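# Stand the carton upright with its arrows pointing up

## Task

Rotate the carton until the arrows printed on its sides face the ceiling, and leave it resting on the bench with no part projecting past the bench edge. Then release it and pull the grippers away. The result only counts if the carton stays that way without the robot supporting it.

## Robot and tools

Robot: two arms, left_arm and right_arm, each ending in a two-finger gripper. Positions are reported in a single scene frame, in metres. The origin is on the floor at the centre of the robot's foot, +z is up, +x is the direction the robot faces, and +y is toward the robot's own left (left_arm's side). Image left and right do not indicate arm sides. The floor is the only surface whose height is known. Reported hand positions can be slightly wrong, more so when the arm is stretched out. Motions often finish a centimetre or more short of the command, usually too low.

Gripper axes: the fingers extend along the gripper's +z axis and close along its y axis. end_effector_position is the point midway between the finger pads, about 1 cm behind the tips. Orientation is a quaternion in w, x, y, z order, in the scene frame.

Row format, shared by execute_actions and move: one flat list of 16 numbers covering both arms, even if only one moves. The order is left_arm x, y, z, qw, qx, qy, qz, opening, then right_arm in the same order. x, y, z is an absolute target position for that gripper in metres, and the quaternion is an absolute target orientation. Both are in the scene frame, so each is a pose, not an offset. Opening runs from -1 (closed) to +1 (fully open, 0.094 m). An optional 12 extra numbers, each 0 to 1, scale the joint stiffness: left_arm's six joints first, then right_arm's six, from base to gripper. These scales stay in effect until changed.

execute_actions(actions): a list of up to 15 actions. Each action is a table of up to 15 rows, and each row is applied for one 1/30 s control step. An action always lasts 15 steps, and a short table repeats its final row. An empty list only returns the current state and images. If a target lies more than 0.6 m from its gripper's current position along any of that gripper's own axes, the action is rejected for both arms. If the first action fails this check, or any action is malformed, nothing runs. To hold an orientation steady, repeat the same quaternion in every row rather than copying the slightly drifted one from the last result.

Per-step clipping: each step, the commanded pose is limited to 70 mm and 16 degrees from the measured pose. The arm then heads toward that limited pose, favouring position over orientation. A far target therefore takes several actions, and after an action ends the arm stops at its last clipped pose, so the remainder must be commanded again. Elbows cannot fully straighten. 'Hand target' lines show where the controller is currently steering each gripper.

move(target, speed, blocking): target is one 16-number row of absolute poses as above. Each gripper follows a straight line toward its pose, and both paths finish together, lasting 0.5 to 10 s. Paths cut off at 10 s stop short. speed is the path's top speed in m/s, from 0.002 to 0.5, default 0.25; rotation is capped at twice that value in rad/s. Grippers rotate the short way. Paths do not avoid obstacles or the other arm, and grippers can lag, wander or overshoot the speed, particularly when the arm is nearly straight. Faster contact and targets set deeper past a surface press harder. The opening is applied when the move starts. The result adds a 'move:' line with the ending (done, off_target, moving, held, fault), any limits that acted, and each gripper's distance from its pose. An ending naming only one arm means the other finished fine. limits=paced means the pose was clipped. limits=held means some steps were blocked, and the arm may then jump faster than speed. With blocking=false the call returns after 0.5 s while motion continues. Until a result shows the move ended, check with wait(0) or call stop before sending new rows or moves.

wait(seconds): 0 to 10. Lets the scene run with the last commands held, and returns early if a running move ends.

stop(): brakes a running move. Braking needs space, more after fast motion. The fingers are not stopped.

zoom_image(camera, region): a closer view of cam_head_left or cam_head_right (each 672x504). region is [x0, y0, x1, y1] in pixels from the top-left corner, at most 504 by 504.

finished_scene(scene): pass the number of the scene being ended. It is final and reports whether the task succeeded, so use it only once the carton stands stably with the arrows up and the grippers are clear. Replying without any tool call ends everything.

Gripping: grip_measured uses the same -1..+1 scale as the command. The last Joint positions value is the measured opening in metres. Readings may be off by about 1 mm. To hold something, command about 0.03 below grip_measured for a firm hold, or less for a lighter one. Pads press up to roughly 50 to 62 N, less on thin parts, with a brief spike at first contact.

Holding still: for an arm that should stay put, resend its full pose from the last result before it stopped, plus the desired opening, in every call. An arm blocked by an object keeps pushing until it receives a new command.

Result lines: the state line lists each gripper's position and quaternion. Step readings list positions at some control steps. HELD marks a step where an arm's command was partly blocked. 'pose unreachable' means the clearance check altered or blocked that arm's command. A FAULT line is an arm stop. MOTOR HOT appears from 85 °C; at 100 °C an OVER-TEMPERATURE FAULT drops that arm and its load. Holding loads, even idle, heats motors.

Avoid: dropping or slamming the carton, hard impacts or heavy pushing, the arms striking or pressing on each other, and knocking anything off the bench or out of the work area. Brief external tugs on held parts or pushes on loose objects may occur. Joint limits (rad): waist ±2.880, shoulder 0 to 3.142, elbow 0 to 3.019, wrist pitch -1.693 to 1.571, wrist yaw ±1.571, wrist roll ±2.094. Camera intrinsics are given per camera (pinhole with radial distortion) if projecting pixels is needed.

Each tool is called after ">>>" as name(argument=value, ...), one argument or row to a line, values as JSON.

## Session

>>> execute_actions(
  actions=[],
)

Scene clock: 0.00 s.
left_arm: end_effector_position=(+0.6164, +0.3187, +0.9367) grip_measured=-0.997 end_effector_quat_wxyz=(-0.068, +0.432, -0.882, -0.176) | right_arm: end_effector_position=(+0.4002, -0.1764, +0.9263) grip_measured=+1.000 end_effector_quat_wxyz=(-0.294, +0.171, +0.940, -0.020)
Joint positions: left_arm=[ 1.24   1.349  0.824  0.456 -0.696 -0.558  0.   ] | right_arm=[ 1.945  1.617  0.805 -0.008  0.404  0.318  0.094]
Joint velocities: left_arm=[-0.015 -0.005 -0.017  0.002 -0.007  0.007 -0.001] | right_arm=[-0.015 -0.015  0.007  0.002 -0.037  0.022  0.   ]
Hand target (left_arm): +0.612, +0.318, +0.937; +0.065, -0.430, +0.883, +0.177
Hand target (right_arm): +0.392, -0.176, +0.931; -0.301, +0.168, +0.938, -0.021
Joint stiffness scale: left_arm=[1. 1. 1. 1. 1. 1.] | right_arm=[1. 1. 1. 1. 1. 1.]

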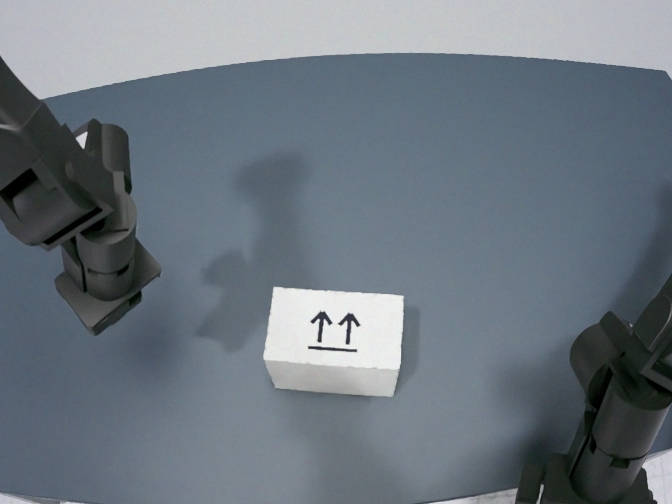

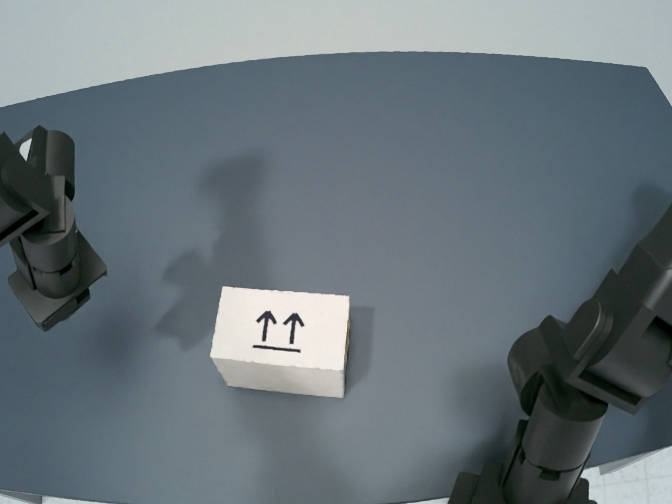

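>>> move(
  target=[0.55,0.2,1.0,0.5,0.5,0.5,-0.5,0,0.55,-0.14,1.0,0.5,-0.5,0.5,0.5,0],
)

Scene clock: 15.70 s.
left_arm: end_effector_position=(+0.5824, +0.2217, +0.9909) grip_measured=-0.003 end_effector_quat_wxyz=(+0.484, +0.283, +0.731, -0.389) | right_arm: end_effector_position=(+0.5490, -0.1469, +1.0000) grip_measured=+0.001 end_effector_quat_wxyz=(-0.485, +0.464, -0.600, -0.436)
Joint positions: left_arm=[1.603 1.705 0.798 1.419 1.315 0.569 0.047] | right_arm=[ 1.667  1.56   0.92  -0.108 -1.279 -2.085  0.047]
Joint velocities: left_arm=[-0.005 -0.015 -0.007 -0.007  0.007  0.022  0.   ] | right_arm=[-0.005 -0.015  0.002 -0.002 -0.022  0.022  0.   ]
Hand target (left_arm): +0.582, +0.222, +0.991; +0.484, +0.283, +0.731, -0.388
Hand target (right_arm): +0.550, -0.143, +1.005; +0.493, -0.468, +0.592, +0.432
Off the commanded pose (left_arm): 0.040 m, 39 deg; orientation clipped at the last step of the last action.
Off the commanded pose (right_arm): 0.007 m, 14 deg.
Joint stiffness scale: left_arm=[1. 1. 1. 1. 1. 1.] | right_arm=[1. 1. 1. 1. 1. 1.]
joint sent to its limit (right arm) — the command would take joint 6 (wrist roll) past its lower limit, so that joint was sent only as far as its limit.
move: held (left_arm), off_target (right_arm); limits=paced,held; held on 48 of 179 steps (left_arm), including the last (left_arm)
pose unreachable (left arm): on one or more control steps of this call, first in action 0 (counted from 0), this arm could not follow its commanded pose, so it was not sent that pose on those steps. On the call's last step it was still not sent that pose. It may still have moved: this result reports where it is.
cause: the commanded pose would bring two parts of the arm too close to each other (its wrist (the part past joint 4) and its wrist camera, with joints 5 (wrist yaw) and 6 (wrist roll) between them).

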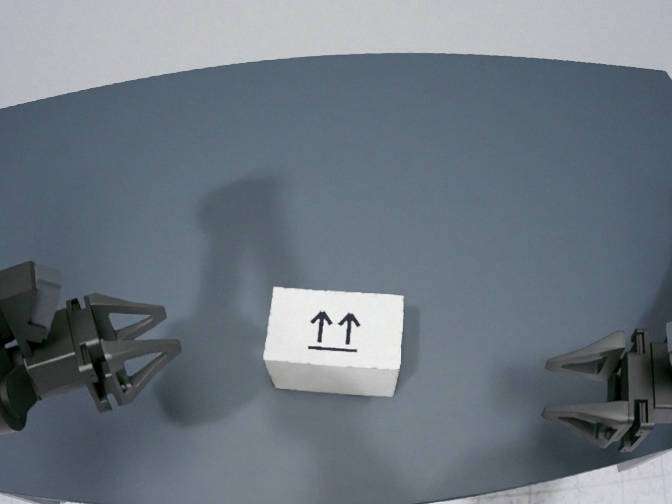

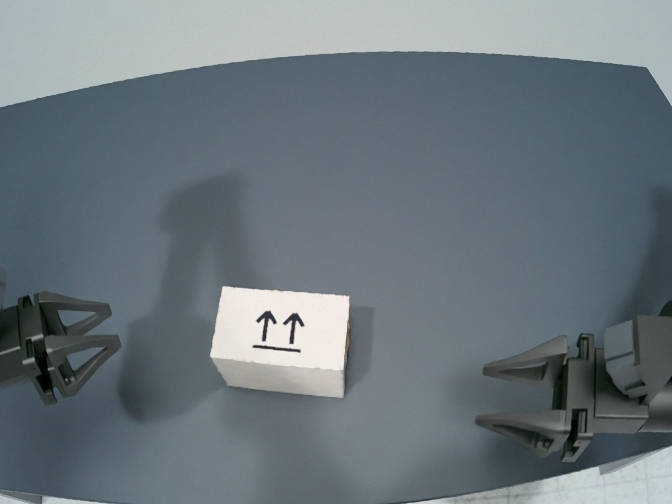

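>>> move(
  target=[0.66,0.24,0.92,0,0,-0.707,0.707,0,0.66,-0.14,0.92,0,0,0.707,0.707,0],
)

>>> move(
  target=[0.68,0.22,0.85,0.5,0.5,-0.5,0.5,0,0.68,-0.12,0.85,-0.5,0.5,0.5,0.5,0],
)

Scene clock: 28.53 s.
left_arm: end_effector_position=(+0.5766, +0.2192, +0.9843) grip_measured=-0.003 end_effector_quat_wxyz=(+0.462, +0.262, +0.740, -0.413) | right_arm: end_effector_position=(+0.6661, -0.1486, +0.9235) grip_measured=+0.001 end_effector_quat_wxyz=(-0.015, +0.008, -0.714, -0.700)
Joint positions: left_arm=[1.603 1.705 0.807 1.324 1.325 0.573 0.047] | right_arm=[ 1.725  1.791  1.627 -1.092 -1.207 -1.103  0.047]
Joint velocities: left_arm=[-0.005 -0.015  0.007  0.002 -0.007 -0.022 -0.   ] | right_arm=[ 0.005 -0.005  0.007 -0.017 -0.066 -0.037 -0.001]
Hand target (left_arm): +0.577, +0.219, +0.985; +0.464, +0.264, +0.739, -0.411
Hand target (right_arm): +0.662, -0.142, +0.923; +0.001, +0.004, +0.709, +0.706
Off the commanded pose (left_arm): 0.107 m, 71 deg; position and orientation clipped at the last step of the last action.
Off the commanded pose (right_arm): 0.011 m, 2 deg.
Joint stiffness scale: left_arm=[1. 1. 1. 1. 1. 1.] | right_arm=[1. 1. 1. 1. 1. 1.]
move: held (left_arm), off_target (right_arm); limits=paced,held; held on 98 of 105 steps (left_arm), including the last (left_arm)
pose unreachable (left arm): on one or more control steps of this call, first in action 0 (counted from 0), this arm could not follow its commanded pose, so it was not sent that pose on those steps. On the call's last step it was still not sent that pose. It may still have moved: this result reports where it is.
cause: the commanded pose would bring two parts of the arm too close to each other (its wrist (the part past joint 4) and its wrist camera, with joints 5 (wrist yaw) and 6 (wrist roll) between them).

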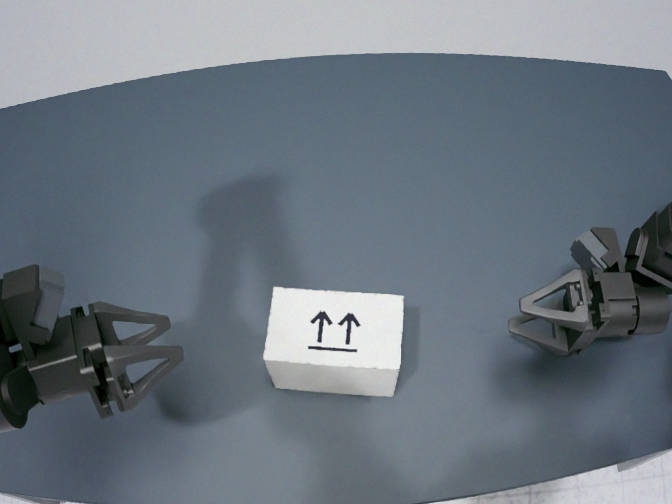

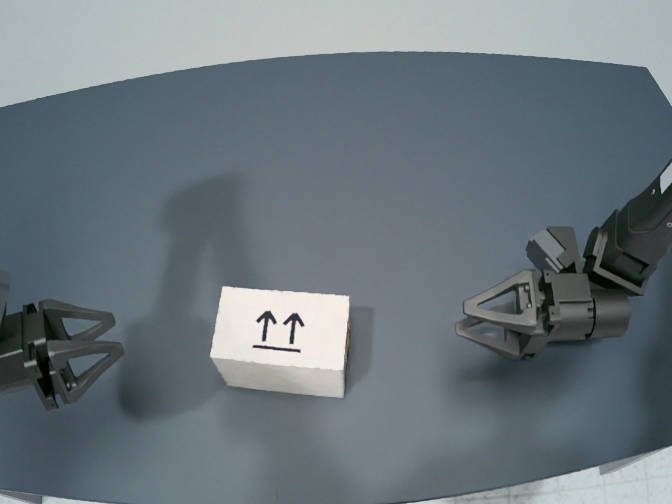

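Scene clock: 34.47 s.
left_arm: end_effector_position=(+0.6865, +0.2372, +0.8554) grip_measured=-0.002 end_effector_quat_wxyz=(+0.485, +0.494, -0.522, +0.498) | right_arm: end_effector_position=(+0.6963, -0.1298, +0.8577) grip_measured=+0.001 end_effector_quat_wxyz=(+0.482, -0.492, -0.514, -0.511)
Joint positions: left_arm=[ 1.551  2.059  2.153 -1.687  1.199 -0.099  0.047] | right_arm=[ 1.752  1.987  1.943 -1.171 -1.2    0.499  0.047]
Joint velocities: left_arm=[-0.005 -0.005 -0.002  0.017  0.037 -0.051 -0.001] | right_arm=[-0.005 -0.005 -0.002 -0.002  0.022  0.051  0.001]
Hand target (left_arm): +0.677, +0.222, +0.851; +0.501, +0.496, -0.506, +0.496
Hand target (right_arm): +0.681, -0.121, +0.851; +0.500, -0.500, -0.500, -0.500
Off the commanded pose (left_arm): 0.019 m, 3 deg.
Off the commanded pose (right_arm): 0.020 m, 3 deg.
Joint stiffness scale: left_arm=[1. 1. 1. 1. 1. 1.] | right_arm=[1. 1. 1. 1. 1. 1.]
joint sent to its limit (left arm) — the command would take joint 4 (wrist pitch) past its lower limit, so that joint was sent only as far as its limit.
move: off_target (left_arm, right_arm)

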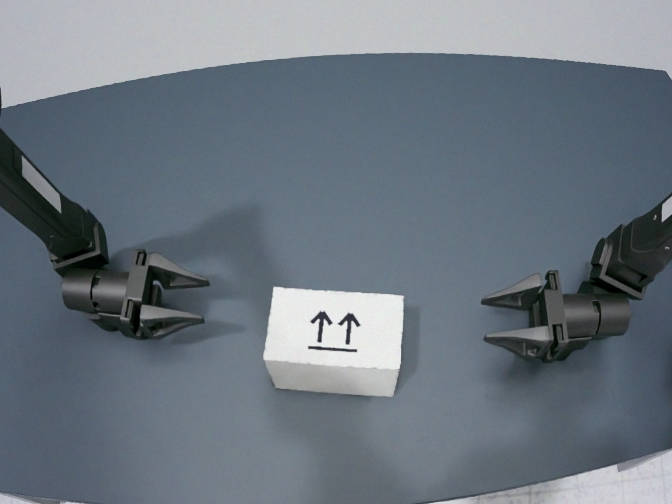

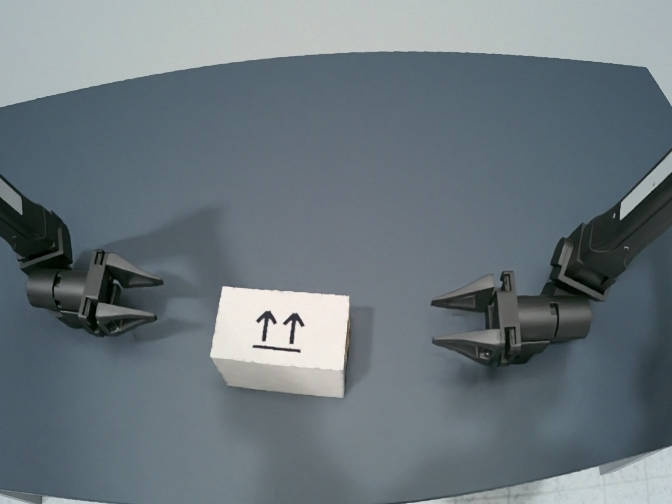

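>>> move(
  target=[0.67,0.2,0.835,0,0,-0.707,0.707,-1,0.69,-0.07,0.835,0,0,0.707,0.707,-1],
)

>>> zoom_image(
  camera="cam_head_left",
  region=[140,220,540,440],
)

>>> zoom_image(
  camera="cam_head_right",
  region=[90,220,490,440],
)

Scene clock: 45.30 s.
left_arm: end_effector_position=(+0.6874, +0.2208, +0.8465) grip_measured=-0.994 end_effector_quat_wxyz=(+0.007, +0.006, +0.718, -0.695) | right_arm: end_effector_position=(+0.7079, -0.0803, +0.8443) grip_measured=-0.979 end_effector_quat_wxyz=(-0.008, -0.000, -0.710, -0.704)
Joint positions: left_arm=[ 1.529  2.068  2.144 -1.604  1.215  1.381  0.   ] | right_arm=[ 1.822  2.028  1.972 -1.001 -1.176 -0.864  0.001]
Joint velocities: left_arm=[-0.005 -0.015 -0.007 -0.017 -0.022  0.066  0.   ] | right_arm=[-0.005 -0.005  0.007  0.032 -0.022 -0.051  0.001]
Hand target (left_arm): +0.669, +0.201, +0.836; -0.000, +0.000, +0.708, -0.707
Hand target (right_arm): +0.691, -0.071, +0.835; +0.000, +0.001, +0.707, +0.708
Off the commanded pose (left_arm): 0.029 m, 2 deg.
Off the commanded pose (right_arm): 0.023 m, 1 deg.
Joint stiffness scale: left_arm=[1. 1. 1. 1. 1. 1.] | right_arm=[1. 1. 1. 1. 1. 1.]
move: off_target (left_arm, right_arm)

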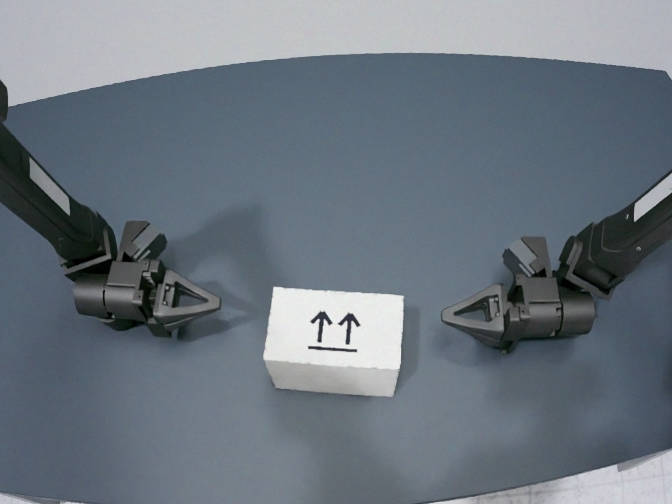

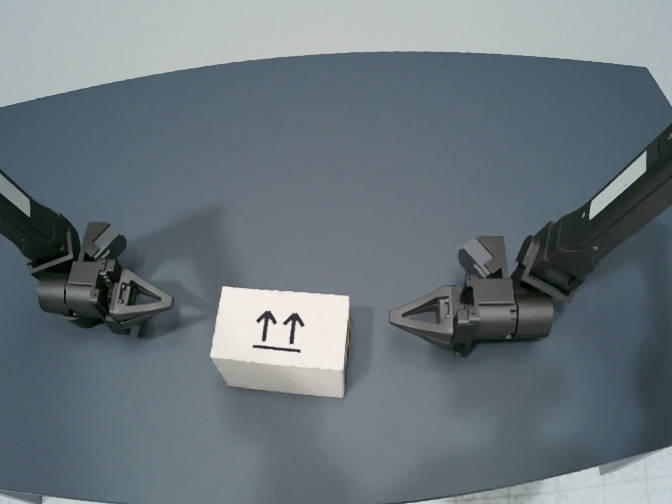

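Region (140, 220, 540, 440) of cam_head_left's 672x504 image, scaled by 1.260, with more detail than that image has; it fills the top 277 rows of this view, and the rest is white.

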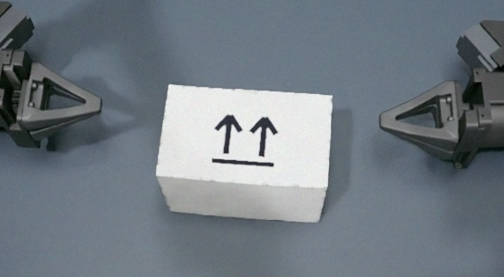

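Region (90, 220, 490, 440) of cam_head_right's 672x504 image, scaled by 1.260, with more detail than that image has; it fills the top 277 rows of this view, and the rest is white.

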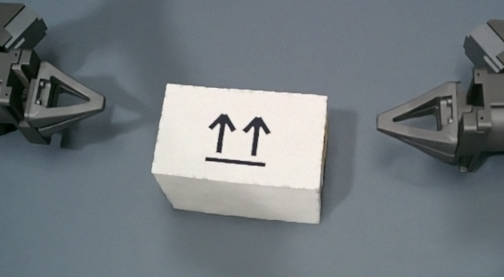

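>>> move(
  target=[0.665,0.125,0.825,0,0,-0.707,0.707,-1,0.69,-0.005,0.825,0,0,0.707,0.707,-1],
  speed=0.06,
)

Scene clock: 49.63 s.
left_arm: end_effector_position=(+0.6962, +0.1614, +0.8409) grip_measured=-0.995 end_effector_quat_wxyz=(+0.017, +0.009, +0.721, -0.692) | right_arm: end_effector_position=(+0.7139, -0.0255, +0.8354) grip_measured=-0.979 end_effector_quat_wxyz=(-0.017, +0.007, -0.711, -0.703)
Joint positions: left_arm=[ 1.44   2.023  2.024 -1.262  1.207  1.119  0.   ] | right_arm=[ 1.895  2.069  1.983 -0.825 -1.134 -0.728  0.001]
Joint velocities: left_arm=[-0.015 -0.005 -0.012  0.002 -0.022 -0.139  0.001] | right_arm=[-0.024  0.015 -0.017  0.017  0.007  0.022  0.001]
Hand target (left_arm): +0.664, +0.127, +0.828; -0.000, +0.001, +0.708, -0.706
Hand target (right_arm): +0.690, -0.006, +0.826; +0.000, +0.000, +0.706, +0.708
Off the commanded pose (left_arm): 0.051 m, 3 deg.
Off the commanded pose (right_arm): 0.033 m, 2 deg.
Joint stiffness scale: left_arm=[1. 1. 1. 1. 1. 1.] | right_arm=[1. 1. 1. 1. 1. 1.]
move: off_target (left_arm, right_arm)

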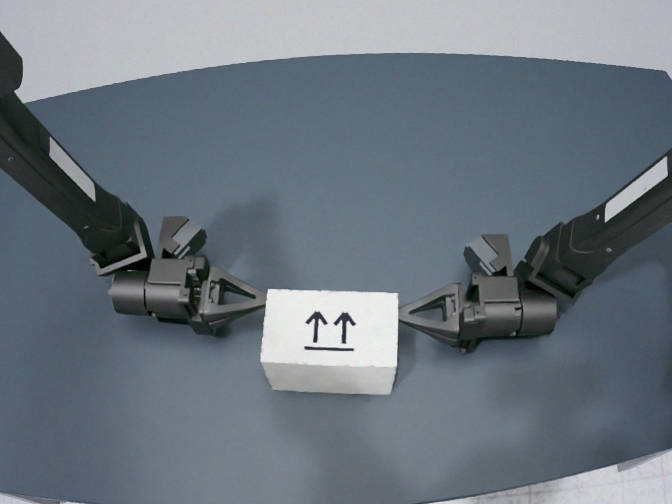

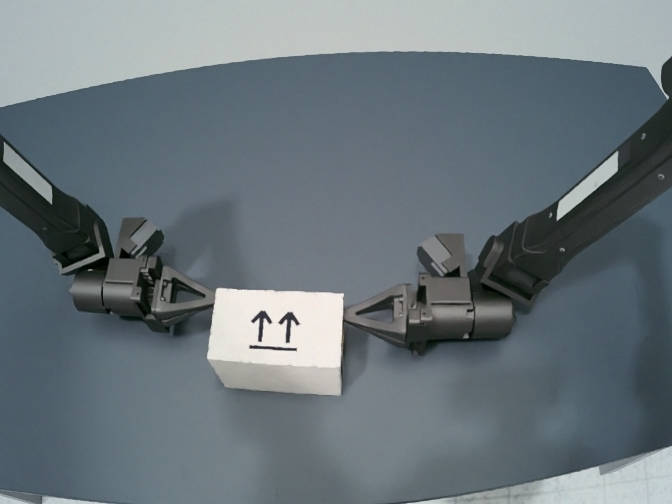

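>>> move(
  target=[0.645,0.15,0.82,0,0,-0.707,0.707,-1,0.69,-0.02,0.825,0,0,0.707,0.707,-1],
  speed=0.06,
)

>>> move(
  target=[0.635,0.11,0.82,0,0,-0.707,0.707,-1,0.685,0.005,0.825,0,0,0.707,0.707,-1],
  speed=0.05,
)

>>> move(
  target=[0.62,0.11,0.86,0,0,-0.707,0.707,-1,0.67,0.005,0.865,0,0,0.707,0.707,-1],
  speed=0.04,
)

Scene clock: 54.67 s.
left_arm: end_effector_position=(+0.6955, +0.1619, +0.8462) grip_measured=-0.995 end_effector_quat_wxyz=(+0.032, +0.027, +0.714, -0.699) | right_arm: end_effector_position=(+0.7147, -0.0259, +0.8358) grip_measured=-0.979 end_effector_quat_wxyz=(-0.017, +0.007, -0.711, -0.703)
Joint positions: left_arm=[ 1.44   2.031  2.042 -1.331  1.211  1.221  0.   ] | right_arm=[ 1.895  2.068  1.983 -0.825 -1.135 -0.728  0.001]
Joint velocities: left_arm=[-0.015 -0.024 -0.017 -0.012 -0.007  0.007 -0.   ] | right_arm=[ 0.005 -0.005 -0.007 -0.037 -0.007  0.051 -0.001]
Hand target (left_arm): +0.645, +0.151, +0.825; +0.000, -0.000, +0.707, -0.707
Hand target (right_arm): +0.690, -0.020, +0.825; +0.000, +0.001, +0.708, +0.707
Off the commanded pose (left_arm): 0.058 m, 5 deg.
Off the commanded pose (right_arm): 0.028 m, 2 deg.
Joint stiffness scale: left_arm=[1. 1. 1. 1. 1. 1.] | right_arm=[1. 1. 1. 1. 1. 1.]
move: off_target (left_arm, right_arm)

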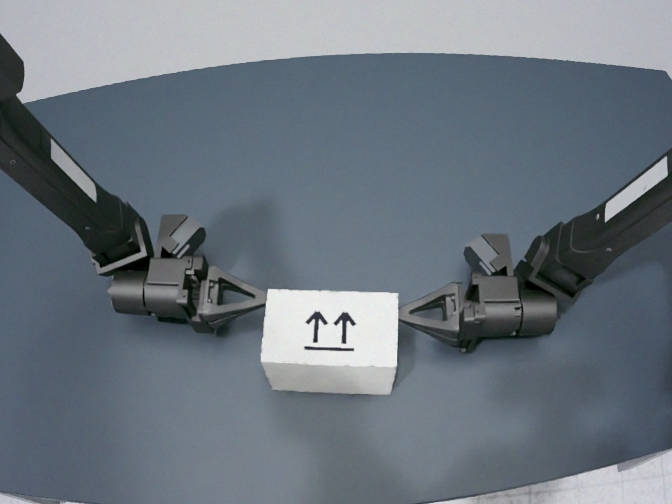

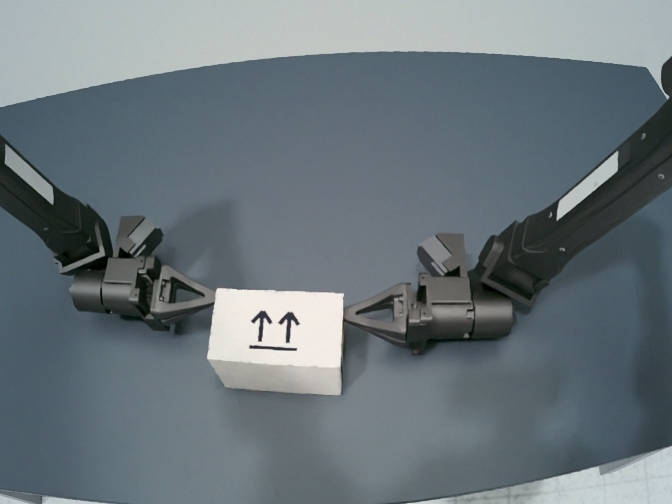

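Scene clock: 56.57 s.
left_arm: end_effector_position=(+0.6896, +0.1590, +0.8383) grip_measured=-0.995 end_effector_quat_wxyz=(+0.037, +0.018, +0.725, -0.688) | right_arm: end_effector_position=(+0.7166, -0.0260, +0.8323) grip_measured=-0.979 end_effector_quat_wxyz=(-0.023, +0.007, -0.715, -0.699)
Joint positions: left_arm=[ 1.441  2.011  1.976 -1.18   1.216  1.116  0.   ] | right_arm=[ 1.894  2.067  1.978 -0.788 -1.133 -0.705  0.001]
Joint velocities: left_arm=[-0.015 -0.005  0.007  0.017 -0.022 -0.007 -0.   ] | right_arm=[-0.005 -0.005 -0.017  0.017  0.007 -0.007 -0.001]
Hand target (left_arm): +0.638, +0.116, +0.827; -0.001, +0.001, +0.707, -0.707
Hand target (right_arm): +0.685, +0.004, +0.826; -0.000, -0.000, +0.707, +0.707
Off the commanded pose (left_arm): 0.076 m, 6 deg; position clipped at the last step of the last action.
Off the commanded pose (right_arm): 0.045 m, 3 deg.
Joint stiffness scale: left_arm=[1. 1. 1. 1. 1. 1.] | right_arm=[1. 1. 1. 1. 1. 1.]
move: off_target (left_arm, right_arm); limits=paced

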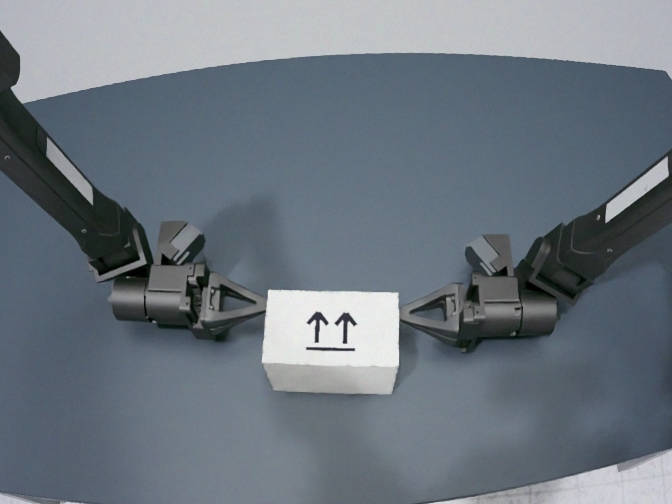

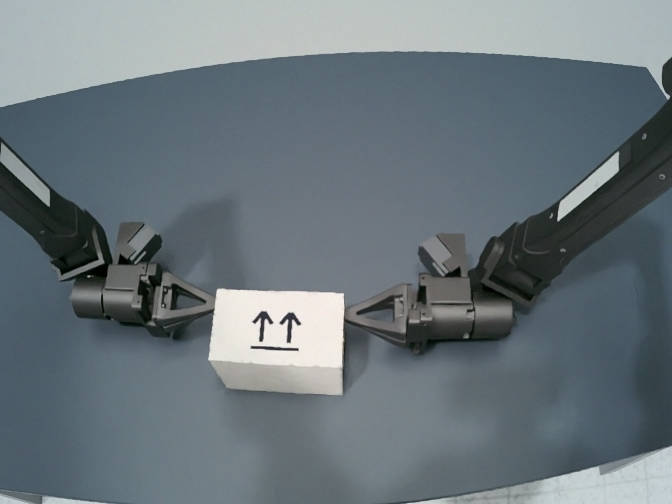

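Scene clock: 59.13 s.
left_arm: end_effector_position=(+0.6262, +0.1409, +0.8509) grip_measured=-0.995 end_effector_quat_wxyz=(+0.010, -0.000, +0.722, -0.692) | right_arm: end_effector_position=(+0.6910, -0.0409, +0.8427) grip_measured=-0.980 end_effector_quat_wxyz=(-0.025, +0.009, -0.733, -0.680)
Joint positions: left_arm=[ 1.444  1.98   1.77  -1.056  1.209  1.101  0.   ] | right_arm=[ 1.873  1.987  1.802 -0.654 -1.107 -0.684  0.001]
Joint velocities: left_arm=[-0.005  0.005  0.002  0.007 -0.007  0.007  0.001] | right_arm=[-0.005  0.005 -0.012 -0.007  0.037  0.022  0.001]
Hand target (left_arm): +0.620, +0.111, +0.861; +0.000, +0.001, +0.707, -0.707
Hand target (right_arm): +0.670, +0.004, +0.864; -0.001, -0.000, +0.707, +0.707
Off the commanded pose (left_arm): 0.033 m, 3 deg.
Off the commanded pose (right_arm): 0.055 m, 5 deg.
Joint stiffness scale: left_arm=[1. 1. 1. 1. 1. 1.] | right_arm=[1. 1. 1. 1. 1. 1.]
move: off_target (left_arm, right_arm)

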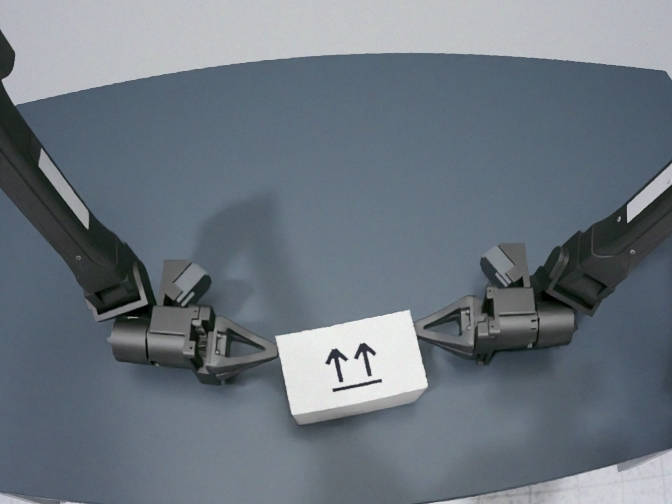

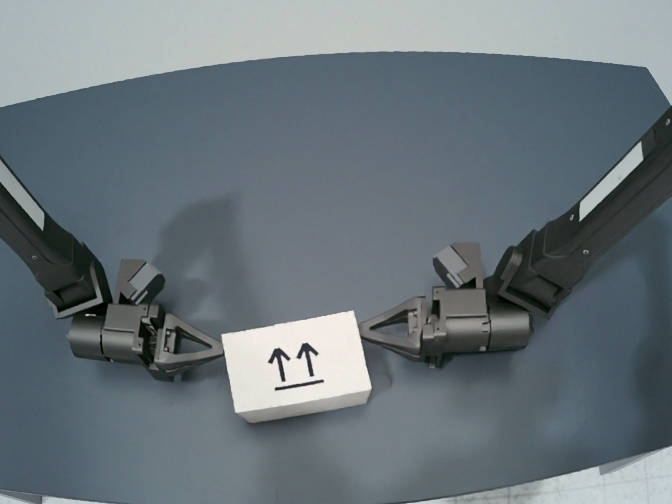

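>>> move(
  target=[0.655,0.12,0.91,-0.271,-0.271,-0.653,0.653,-1,0.67,0.005,0.915,0.271,-0.271,0.653,0.653,-1],
  speed=0.1,
)

Scene clock: 67.00 s.
left_arm: end_effector_position=(+0.6436, +0.1253, +0.8984) grip_measured=-0.995 end_effector_quat_wxyz=(+0.260, +0.260, +0.661, -0.654) | right_arm: end_effector_position=(+0.6701, +0.0048, +0.9095) grip_measured=-0.980 end_effector_quat_wxyz=(-0.264, +0.262, -0.656, -0.656)
Joint positions: left_arm=[ 1.4    1.871  1.657 -1.039  1.201  1.815  0.   ] | right_arm=[ 1.957  1.889  1.592 -0.553 -1.098 -1.381  0.001]
Joint velocities: left_arm=[-0.005 -0.015 -0.017 -0.017  0.037 -0.081  0.   ] | right_arm=[-0.024 -0.015 -0.007  0.007 -0.037 -0.037 -0.001]
Hand target (left_arm): +0.655, +0.120, +0.909; +0.271, +0.271, +0.653, -0.653
Hand target (right_arm): +0.670, +0.006, +0.914; +0.271, -0.270, +0.653, +0.654
Off the commanded pose (left_arm): 0.017 m, 2 deg.
Off the commanded pose (right_arm): 0.005 m, 1 deg.
Joint stiffness scale: left_arm=[1. 1. 1. 1. 1. 1.] | right_arm=[1. 1. 1. 1. 1. 1.]
move: off_target (left_arm)

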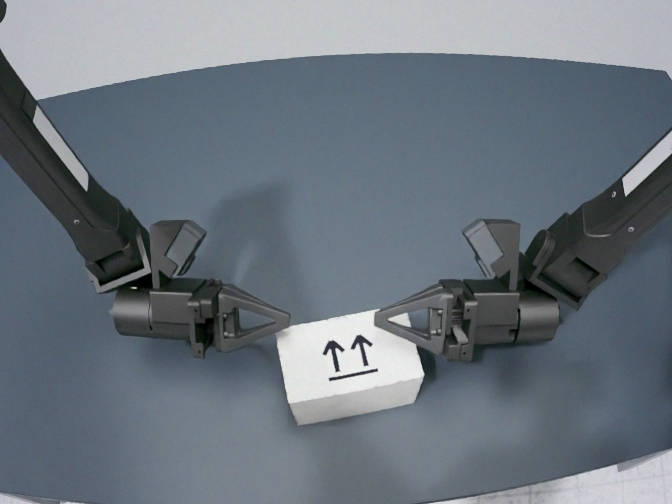

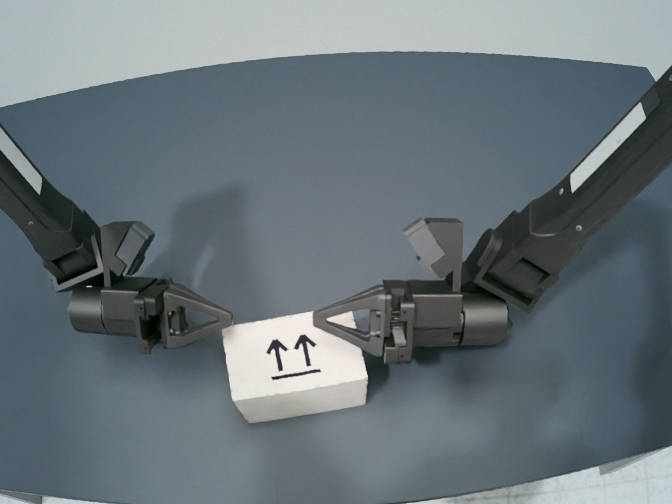

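>>> move(
  target=[0.615,0.2,0.89,0,0,-0.866,0.5,-1,0.675,-0.09,0.89,0,0,0.866,0.5,-1],
)

>>> move(
  target=[0.61,0.175,0.815,0,0,-0.866,0.5,-1,0.67,-0.075,0.815,0,0,0.866,0.5,-1],
  speed=0.12,
)

Scene clock: 73.10 s.
left_arm: end_effector_position=(+0.6118, +0.1870, +0.8869) grip_measured=-0.995 end_effector_quat_wxyz=(-0.003, +0.002, +0.861, -0.509) | right_arm: end_effector_position=(+0.6821, -0.0838, +0.8915) grip_measured=-0.980 end_effector_quat_wxyz=(-0.009, +0.013, -0.863, -0.505)
Joint positions: left_arm=[ 1.469  1.611  1.226 -0.267  0.881  0.559  0.   ] | right_arm=[ 1.899  1.639  1.318 -0.189 -0.686 -0.402  0.001]
Joint velocities: left_arm=[-0.015 -0.005  0.002  0.002 -0.007 -0.066  0.   ] | right_arm=[ 0.015 -0.015 -0.012  0.002 -0.007 -0.037 -0.001]
Hand target (left_arm): +0.613, +0.200, +0.890; -0.002, -0.002, +0.867, -0.498
Hand target (right_arm): +0.675, -0.089, +0.891; -0.001, -0.004, +0.866, +0.500
Off the commanded pose (left_arm): 0.014 m, 1 deg.
Off the commanded pose (right_arm): 0.010 m, 2 deg.
Joint stiffness scale: left_arm=[1. 1. 1. 1. 1. 1.] | right_arm=[1. 1. 1. 1. 1. 1.]
move: off_target (left_arm)

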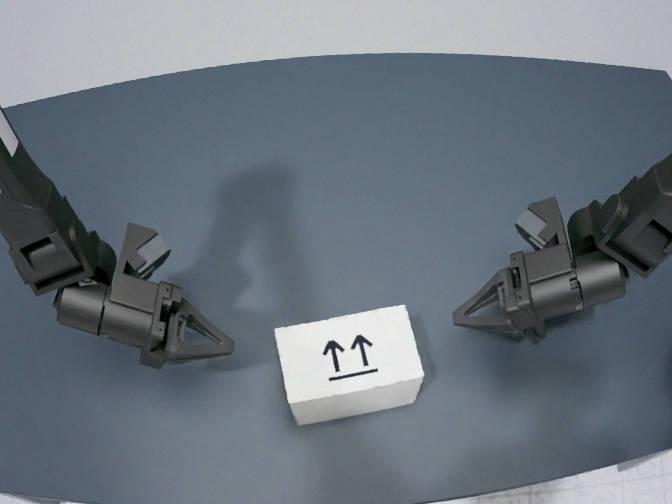

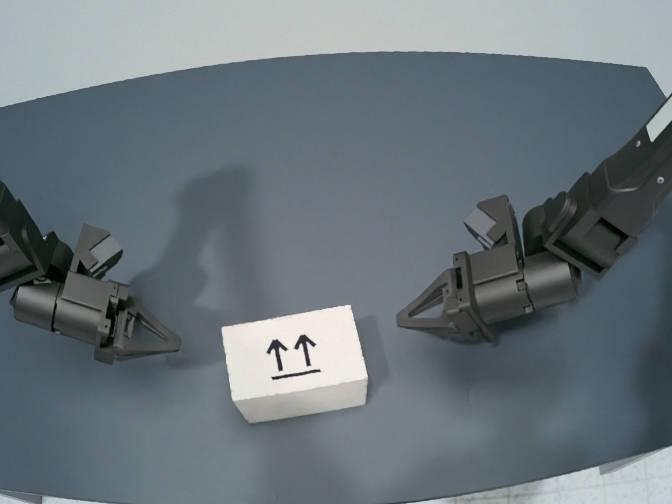

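Scene clock: 74.10 s.
left_arm: end_effector_position=(+0.6176, +0.1838, +0.8197) grip_measured=-0.995 end_effector_quat_wxyz=(+0.006, +0.004, +0.868, -0.497) | right_arm: end_effector_position=(+0.6720, -0.0711, +0.8183) grip_measured=-0.980 end_effector_quat_wxyz=(-0.007, +0.008, -0.865, -0.502)
Joint positions: left_arm=[ 1.469  1.77   1.404 -0.245  0.865  0.54   0.   ] | right_arm=[ 1.877  1.829  1.504 -0.189 -0.699 -0.402  0.001]
Joint velocities: left_arm=[ 0.024 -0.005  0.017 -0.017  0.066 -0.007  0.   ] | right_arm=[ 0.015 -0.005  0.017  0.002  0.066  0.022 -0.001]
Hand target (left_arm): +0.610, +0.176, +0.815; +0.000, +0.000, +0.866, -0.500
Hand target (right_arm): +0.671, -0.076, +0.815; +0.000, -0.000, +0.866, +0.500
Off the commanded pose (left_arm): 0.013 m, 1 deg.
Off the commanded pose (right_arm): 0.006 m, 1 deg.
Joint stiffness scale: left_arm=[1. 1. 1. 1. 1. 1.] | right_arm=[1. 1. 1. 1. 1. 1.]
move: off_target (left_arm)

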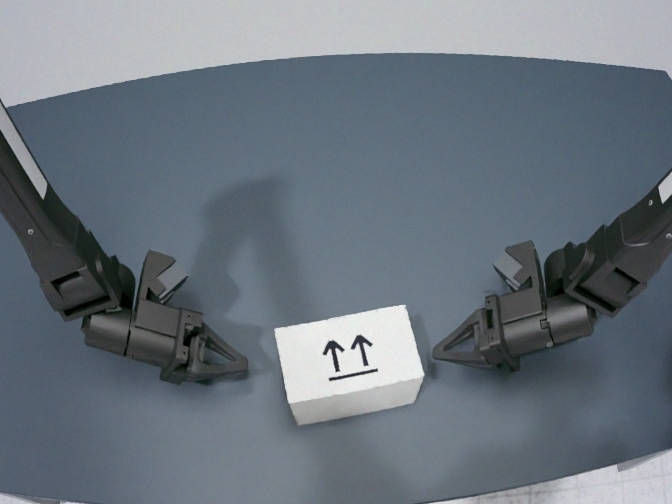

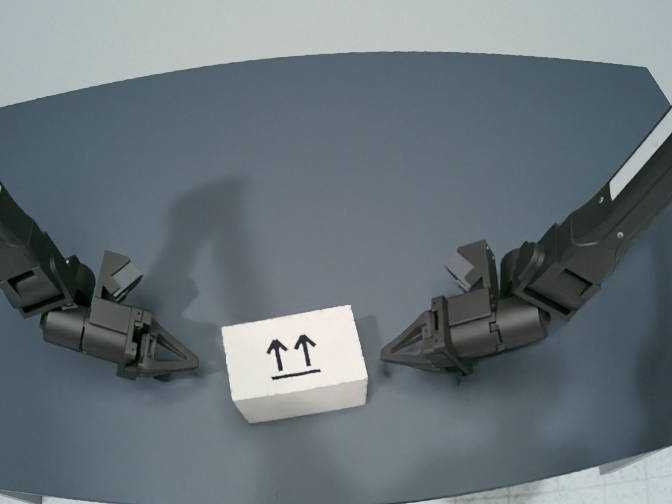

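>>> execute_actions(
  actions=[
    [[0.62,0.16,0.81,0,0,-0.866,0.5,-1,0.683,-0.055,0.81,0,0,0.866,0.5,-1]],
    [[0.62,0.145,0.81,0,0,-0.866,0.5,-1,0.683,-0.04,0.81,0,0,0.866,0.5,-1]],
    [[0.625,0.13,0.81,0,0,-0.866,0.5,-1,0.68,-0.028,0.81,0,0,0.866,0.5,-1]],
    [[0.635,0.12,0.81,0,0,-0.866,0.5,-1,0.675,-0.015,0.81,0,0,0.866,0.5,-1]],
    [[0.645,0.12,0.812,0,0,-0.866,0.5,-1,0.67,-0.01,0.812,0,0,0.866,0.5,-1]],
    [[0.655,0.12,0.815,0,0,-0.866,0.5,-1,0.665,-0.01,0.815,0,0,0.866,0.5,-1]],
    [[0.655,0.12,0.83,0,0,-0.866,0.5,-1,0.665,-0.01,0.83,0,0,0.866,0.5,-1]],
  ],
)

Scene clock: 84.13 s.
left_arm: end_effector_position=(+0.6507, +0.1496, +0.8120) grip_measured=-0.995 end_effector_quat_wxyz=(-0.000, -0.002, +0.878, -0.479) | right_arm: end_effector_position=(+0.6706, -0.0384, +0.8125) grip_measured=-0.980 end_effector_quat_wxyz=(-0.007, +0.003, -0.878, -0.478)
Joint positions: left_arm=[ 1.39   1.779  1.455 -0.221  0.76   0.446  0.   ] | right_arm=[ 1.932  1.858  1.496 -0.102 -0.601 -0.342  0.001]
Joint velocities: left_arm=[-0.015 -0.015  0.002  0.012  0.095 -0.066  0.001] | right_arm=[ 0.015 -0.005  0.007 -0.017 -0.051  0.007  0.001]
Hand target (left_arm): +0.655, +0.121, +0.830; -0.000, +0.000, +0.866, -0.500
Hand target (right_arm): +0.665, -0.010, +0.829; -0.000, +0.000, +0.866, +0.500
Off the commanded pose (left_arm): 0.035 m, 3 deg.
Off the commanded pose (right_arm): 0.034 m, 3 deg.
Joint stiffness scale: left_arm=[1. 1. 1. 1. 1. 1.] | right_arm=[1. 1. 1. 1. 1. 1.]
Step readings (end_effector_position; steps 1 to 15: 1st action; 16 to 30: 2nd action; 31 to 45: 3rd action; 46 to 60: 4th action; 61 to 75: 5th action; 76 to 90: 6th action; 91 to 105: 7th action):
0: left_arm (+0.6184, +0.1841, +0.8194) | right_arm (+0.6725, -0.0712, +0.8182)
1: left_arm (+0.6186, +0.1845, +0.8179) | right_arm (+0.6734, -0.0715, +0.8164)
2: left_arm (+0.6199, +0.1846, +0.8159) | right_arm (+0.6757, -0.0715, +0.8133)
4: left_arm (+0.6250, +0.1826, +0.8139) | right_arm (+0.6827, -0.0691, +0.8095)
8: left_arm (+0.6328, +0.1766, +0.8148) | right_arm (+0.6898, -0.0636, +0.8113)
15: left_arm (+0.6337, +0.1740, +0.8157) | right_arm (+0.6907, -0.0610, +0.8126)
16: left_arm (+0.6339, +0.1739, +0.8145) | right_arm (+0.6900, -0.0605, +0.8118)
17: left_arm (+0.6344, +0.1739, +0.8131) | right_arm (+0.6898, -0.0601, +0.8109)
19: left_arm (+0.6362, +0.1710, +0.8130) | right_arm (+0.6891, -0.0566, +0.8109)
23: left_arm (+0.6390, +0.1641, +0.8150) | right_arm (+0.6866, -0.0477, +0.8127)
30: left_arm (+0.6396, +0.1617, +0.8156) | right_arm (+0.6846, -0.0441, +0.8130)
31: left_arm (+0.6394, +0.1616, +0.8143) | right_arm (+0.6850, -0.0440, +0.8124)
32: left_arm (+0.6395, +0.1612, +0.8132) | right_arm (+0.6850, -0.0437, +0.8114)
34: left_arm (+0.6405, +0.1575, +0.8134) | right_arm (+0.6856, -0.0427, +0.8110)
38: left_arm (+0.6413, +0.1488, +0.8151) | right_arm (+0.6860, -0.0428, +0.8107)
45: left_arm (+0.6414, +0.1489, +0.8149) | right_arm (+0.6861, -0.0430, +0.8105)
46: left_arm (+0.6416, +0.1492, +0.8140) | right_arm (+0.6863, -0.0427, +0.8096)
47: left_arm (+0.6422, +0.1490, +0.8129) | right_arm (+0.6867, -0.0421, +0.8085)
49: left_arm (+0.6436, +0.1491, +0.8118) | right_arm (+0.6875, -0.0419, +0.8074)
53: left_arm (+0.6448, +0.1495, +0.8114) | right_arm (+0.6879, -0.0416, +0.8071)
60: left_arm (+0.6448, +0.1495, +0.8114) | right_arm (+0.6879, -0.0416, +0.8071)
61: left_arm (+0.6454, +0.1496, +0.8112) | right_arm (+0.6885, -0.0417, +0.8068)
62: left_arm (+0.6460, +0.1498, +0.8107) | right_arm (+0.6889, -0.0412, +0.8062)
64: left_arm (+0.6482, +0.1503, +0.8102) | right_arm (+0.6897, -0.0407, +0.8058)
68: left_arm (+0.6514, +0.1512, +0.8094) | right_arm (+0.6899, -0.0401, +0.8057)
75: left_arm (+0.6517, +0.1511, +0.8094) | right_arm (+0.6900, -0.0401, +0.8056)
76: left_arm (+0.6521, +0.1511, +0.8093) | right_arm (+0.6894, -0.0400, +0.8057)
77: left_arm (+0.6524, +0.1512, +0.8092) | right_arm (+0.6891, -0.0399, +0.8057)
79: left_arm (+0.6544, +0.1511, +0.8091) | right_arm (+0.6879, -0.0396, +0.8057)
83: left_arm (+0.6576, +0.1510, +0.8088) | right_arm (+0.6856, -0.0393, +0.8058)
90: left_arm (+0.6578, +0.1510, +0.8087) | right_arm (+0.6854, -0.0393, +0.8058)
91: left_arm (+0.6567, +0.1506, +0.8090) | right_arm (+0.6842, -0.0391, +0.8061)
92: left_arm (+0.6557, +0.1505, +0.8096) | right_arm (+0.6828, -0.0392, +0.8075)
94: left_arm (+0.6531, +0.1499, +0.8114) | right_arm (+0.6779, -0.0393, +0.8109)
98: left_arm (+0.6508, +0.1495, +0.8121) | right_arm (+0.6708, -0.0384, +0.8125)
105: end_effector_position above

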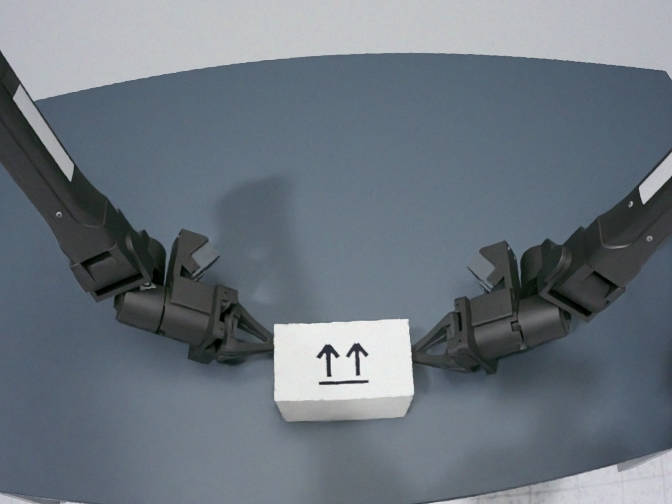

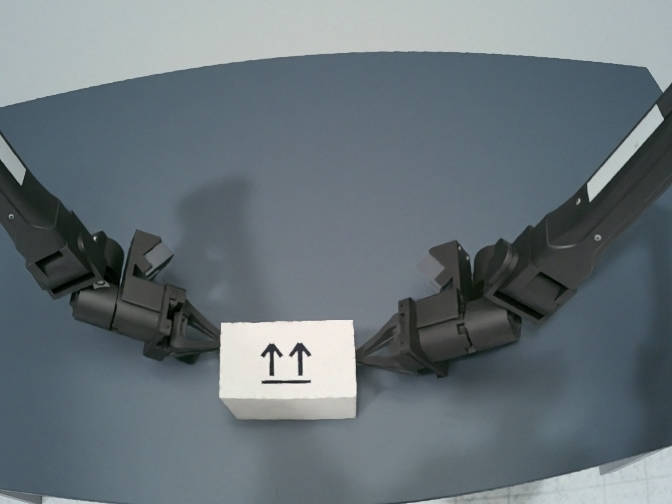

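Nicely aligned. Lift with firmer squeeze.

>>> execute_actions(
  actions=[
    [[0.66,0.11,0.845,0,0,-0.866,0.5,-1,0.672,0,0.845,0,0,0.866,0.5,-1]],
    [[0.66,0.11,0.86,0,0,-0.866,0.5,-1,0.672,0,0.86,0,0,0.866,0.5,-1]],
    [[0.66,0.11,0.875,0,0,-0.866,0.5,-1,0.672,0,0.875,0,0,0.866,0.5,-1]],
    [[0.66,0.11,0.89,0,0,-0.866,0.5,-1,0.672,0,0.89,0,0,0.866,0.5,-1]],
  ],
)

Scene clock: 88.47 s.
left_arm: end_effector_position=(+0.6555, +0.1493, +0.8667) grip_measured=-0.995 end_effector_quat_wxyz=(-0.000, -0.003, +0.883, -0.469) | right_arm: end_effector_position=(+0.6802, -0.0352, +0.8684) grip_measured=-0.980 end_effector_quat_wxyz=(-0.009, -0.000, -0.882, -0.471)
Joint positions: left_arm=[ 1.364  1.632  1.291 -0.178  0.716  0.417  0.   ] | right_arm=[ 1.979  1.723  1.343 -0.059 -0.547 -0.308  0.001]
Joint velocities: left_arm=[ 0.005  0.005 -0.012  0.002  0.007 -0.037  0.   ] | right_arm=[-0.005 -0.015 -0.017 -0.012  0.007 -0.051 -0.001]
Hand target (left_arm): +0.660, +0.111, +0.890; -0.000, +0.001, +0.866, -0.500
Hand target (right_arm): +0.672, -0.001, +0.890; -0.000, +0.001, +0.866, +0.500
Off the commanded pose (left_arm): 0.046 m, 4 deg.
Off the commanded pose (right_arm): 0.042 m, 4 deg.
Joint stiffness scale: left_arm=[1. 1. 1. 1. 1. 1.] | right_arm=[1. 1. 1. 1. 1. 1.]
Step readings (end_effector_position; steps 1 to 15: 1st action; 16 to 30: 2nd action; 31 to 45: 3rd action; 46 to 60: 4th action):
0: left_arm (+0.6507, +0.1496, +0.8120) | right_arm (+0.6706, -0.0384, +0.8125)
1: left_arm (+0.6503, +0.1496, +0.8122) | right_arm (+0.6704, -0.0382, +0.8127)
2: left_arm (+0.6491, +0.1490, +0.8135) | right_arm (+0.6698, -0.0379, +0.8135)
4: left_arm (+0.6488, +0.1491, +0.8181) | right_arm (+0.6690, -0.0379, +0.8171)
8: left_arm (+0.6538, +0.1499, +0.8230) | right_arm (+0.6720, -0.0367, +0.8212)
15: left_arm (+0.6578, +0.1502, +0.8244) | right_arm (+0.6739, -0.0361, +0.8221)
16: left_arm (+0.6574, +0.1501, +0.8251) | right_arm (+0.6738, -0.0361, +0.8229)
17: left_arm (+0.6559, +0.1495, +0.8273) | right_arm (+0.6722, -0.0362, +0.8249)
19: left_arm (+0.6531, +0.1493, +0.8330) | right_arm (+0.6694, -0.0365, +0.8306)
23: left_arm (+0.6532, +0.1492, +0.8378) | right_arm (+0.6711, -0.0363, +0.8357)
30: left_arm (+0.6551, +0.1492, +0.8384) | right_arm (+0.6739, -0.0362, +0.8368)
31: left_arm (+0.6551, +0.1493, +0.8391) | right_arm (+0.6735, -0.0364, +0.8373)
32: left_arm (+0.6536, +0.1489, +0.8411) | right_arm (+0.6725, -0.0364, +0.8394)
34: left_arm (+0.6513, +0.1486, +0.8468) | right_arm (+0.6700, -0.0368, +0.8450)
38: left_arm (+0.6530, +0.1490, +0.8522) | right_arm (+0.6729, -0.0361, +0.8508)
45: left_arm (+0.6559, +0.1491, +0.8532) | right_arm (+0.6765, -0.0361, +0.8522)
46: left_arm (+0.6554, +0.1488, +0.8540) | right_arm (+0.6760, -0.0363, +0.8526)
47: left_arm (+0.6539, +0.1484, +0.8559) | right_arm (+0.6748, -0.0363, +0.8546)
49: left_arm (+0.6510, +0.1483, +0.8610) | right_arm (+0.6722, -0.0364, +0.8601)
53: left_arm (+0.6521, +0.1489, +0.8654) | right_arm (+0.6753, -0.0357, +0.8659)
60: end_effector_position above

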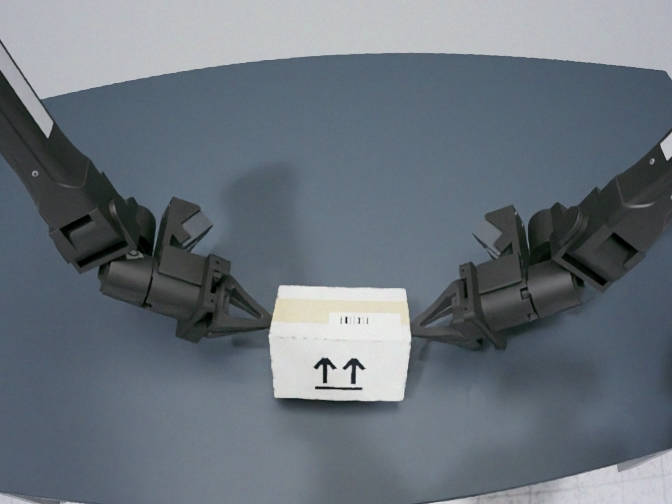

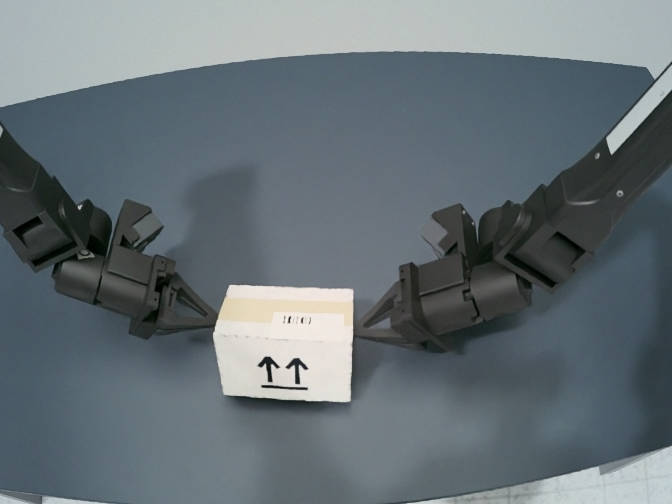

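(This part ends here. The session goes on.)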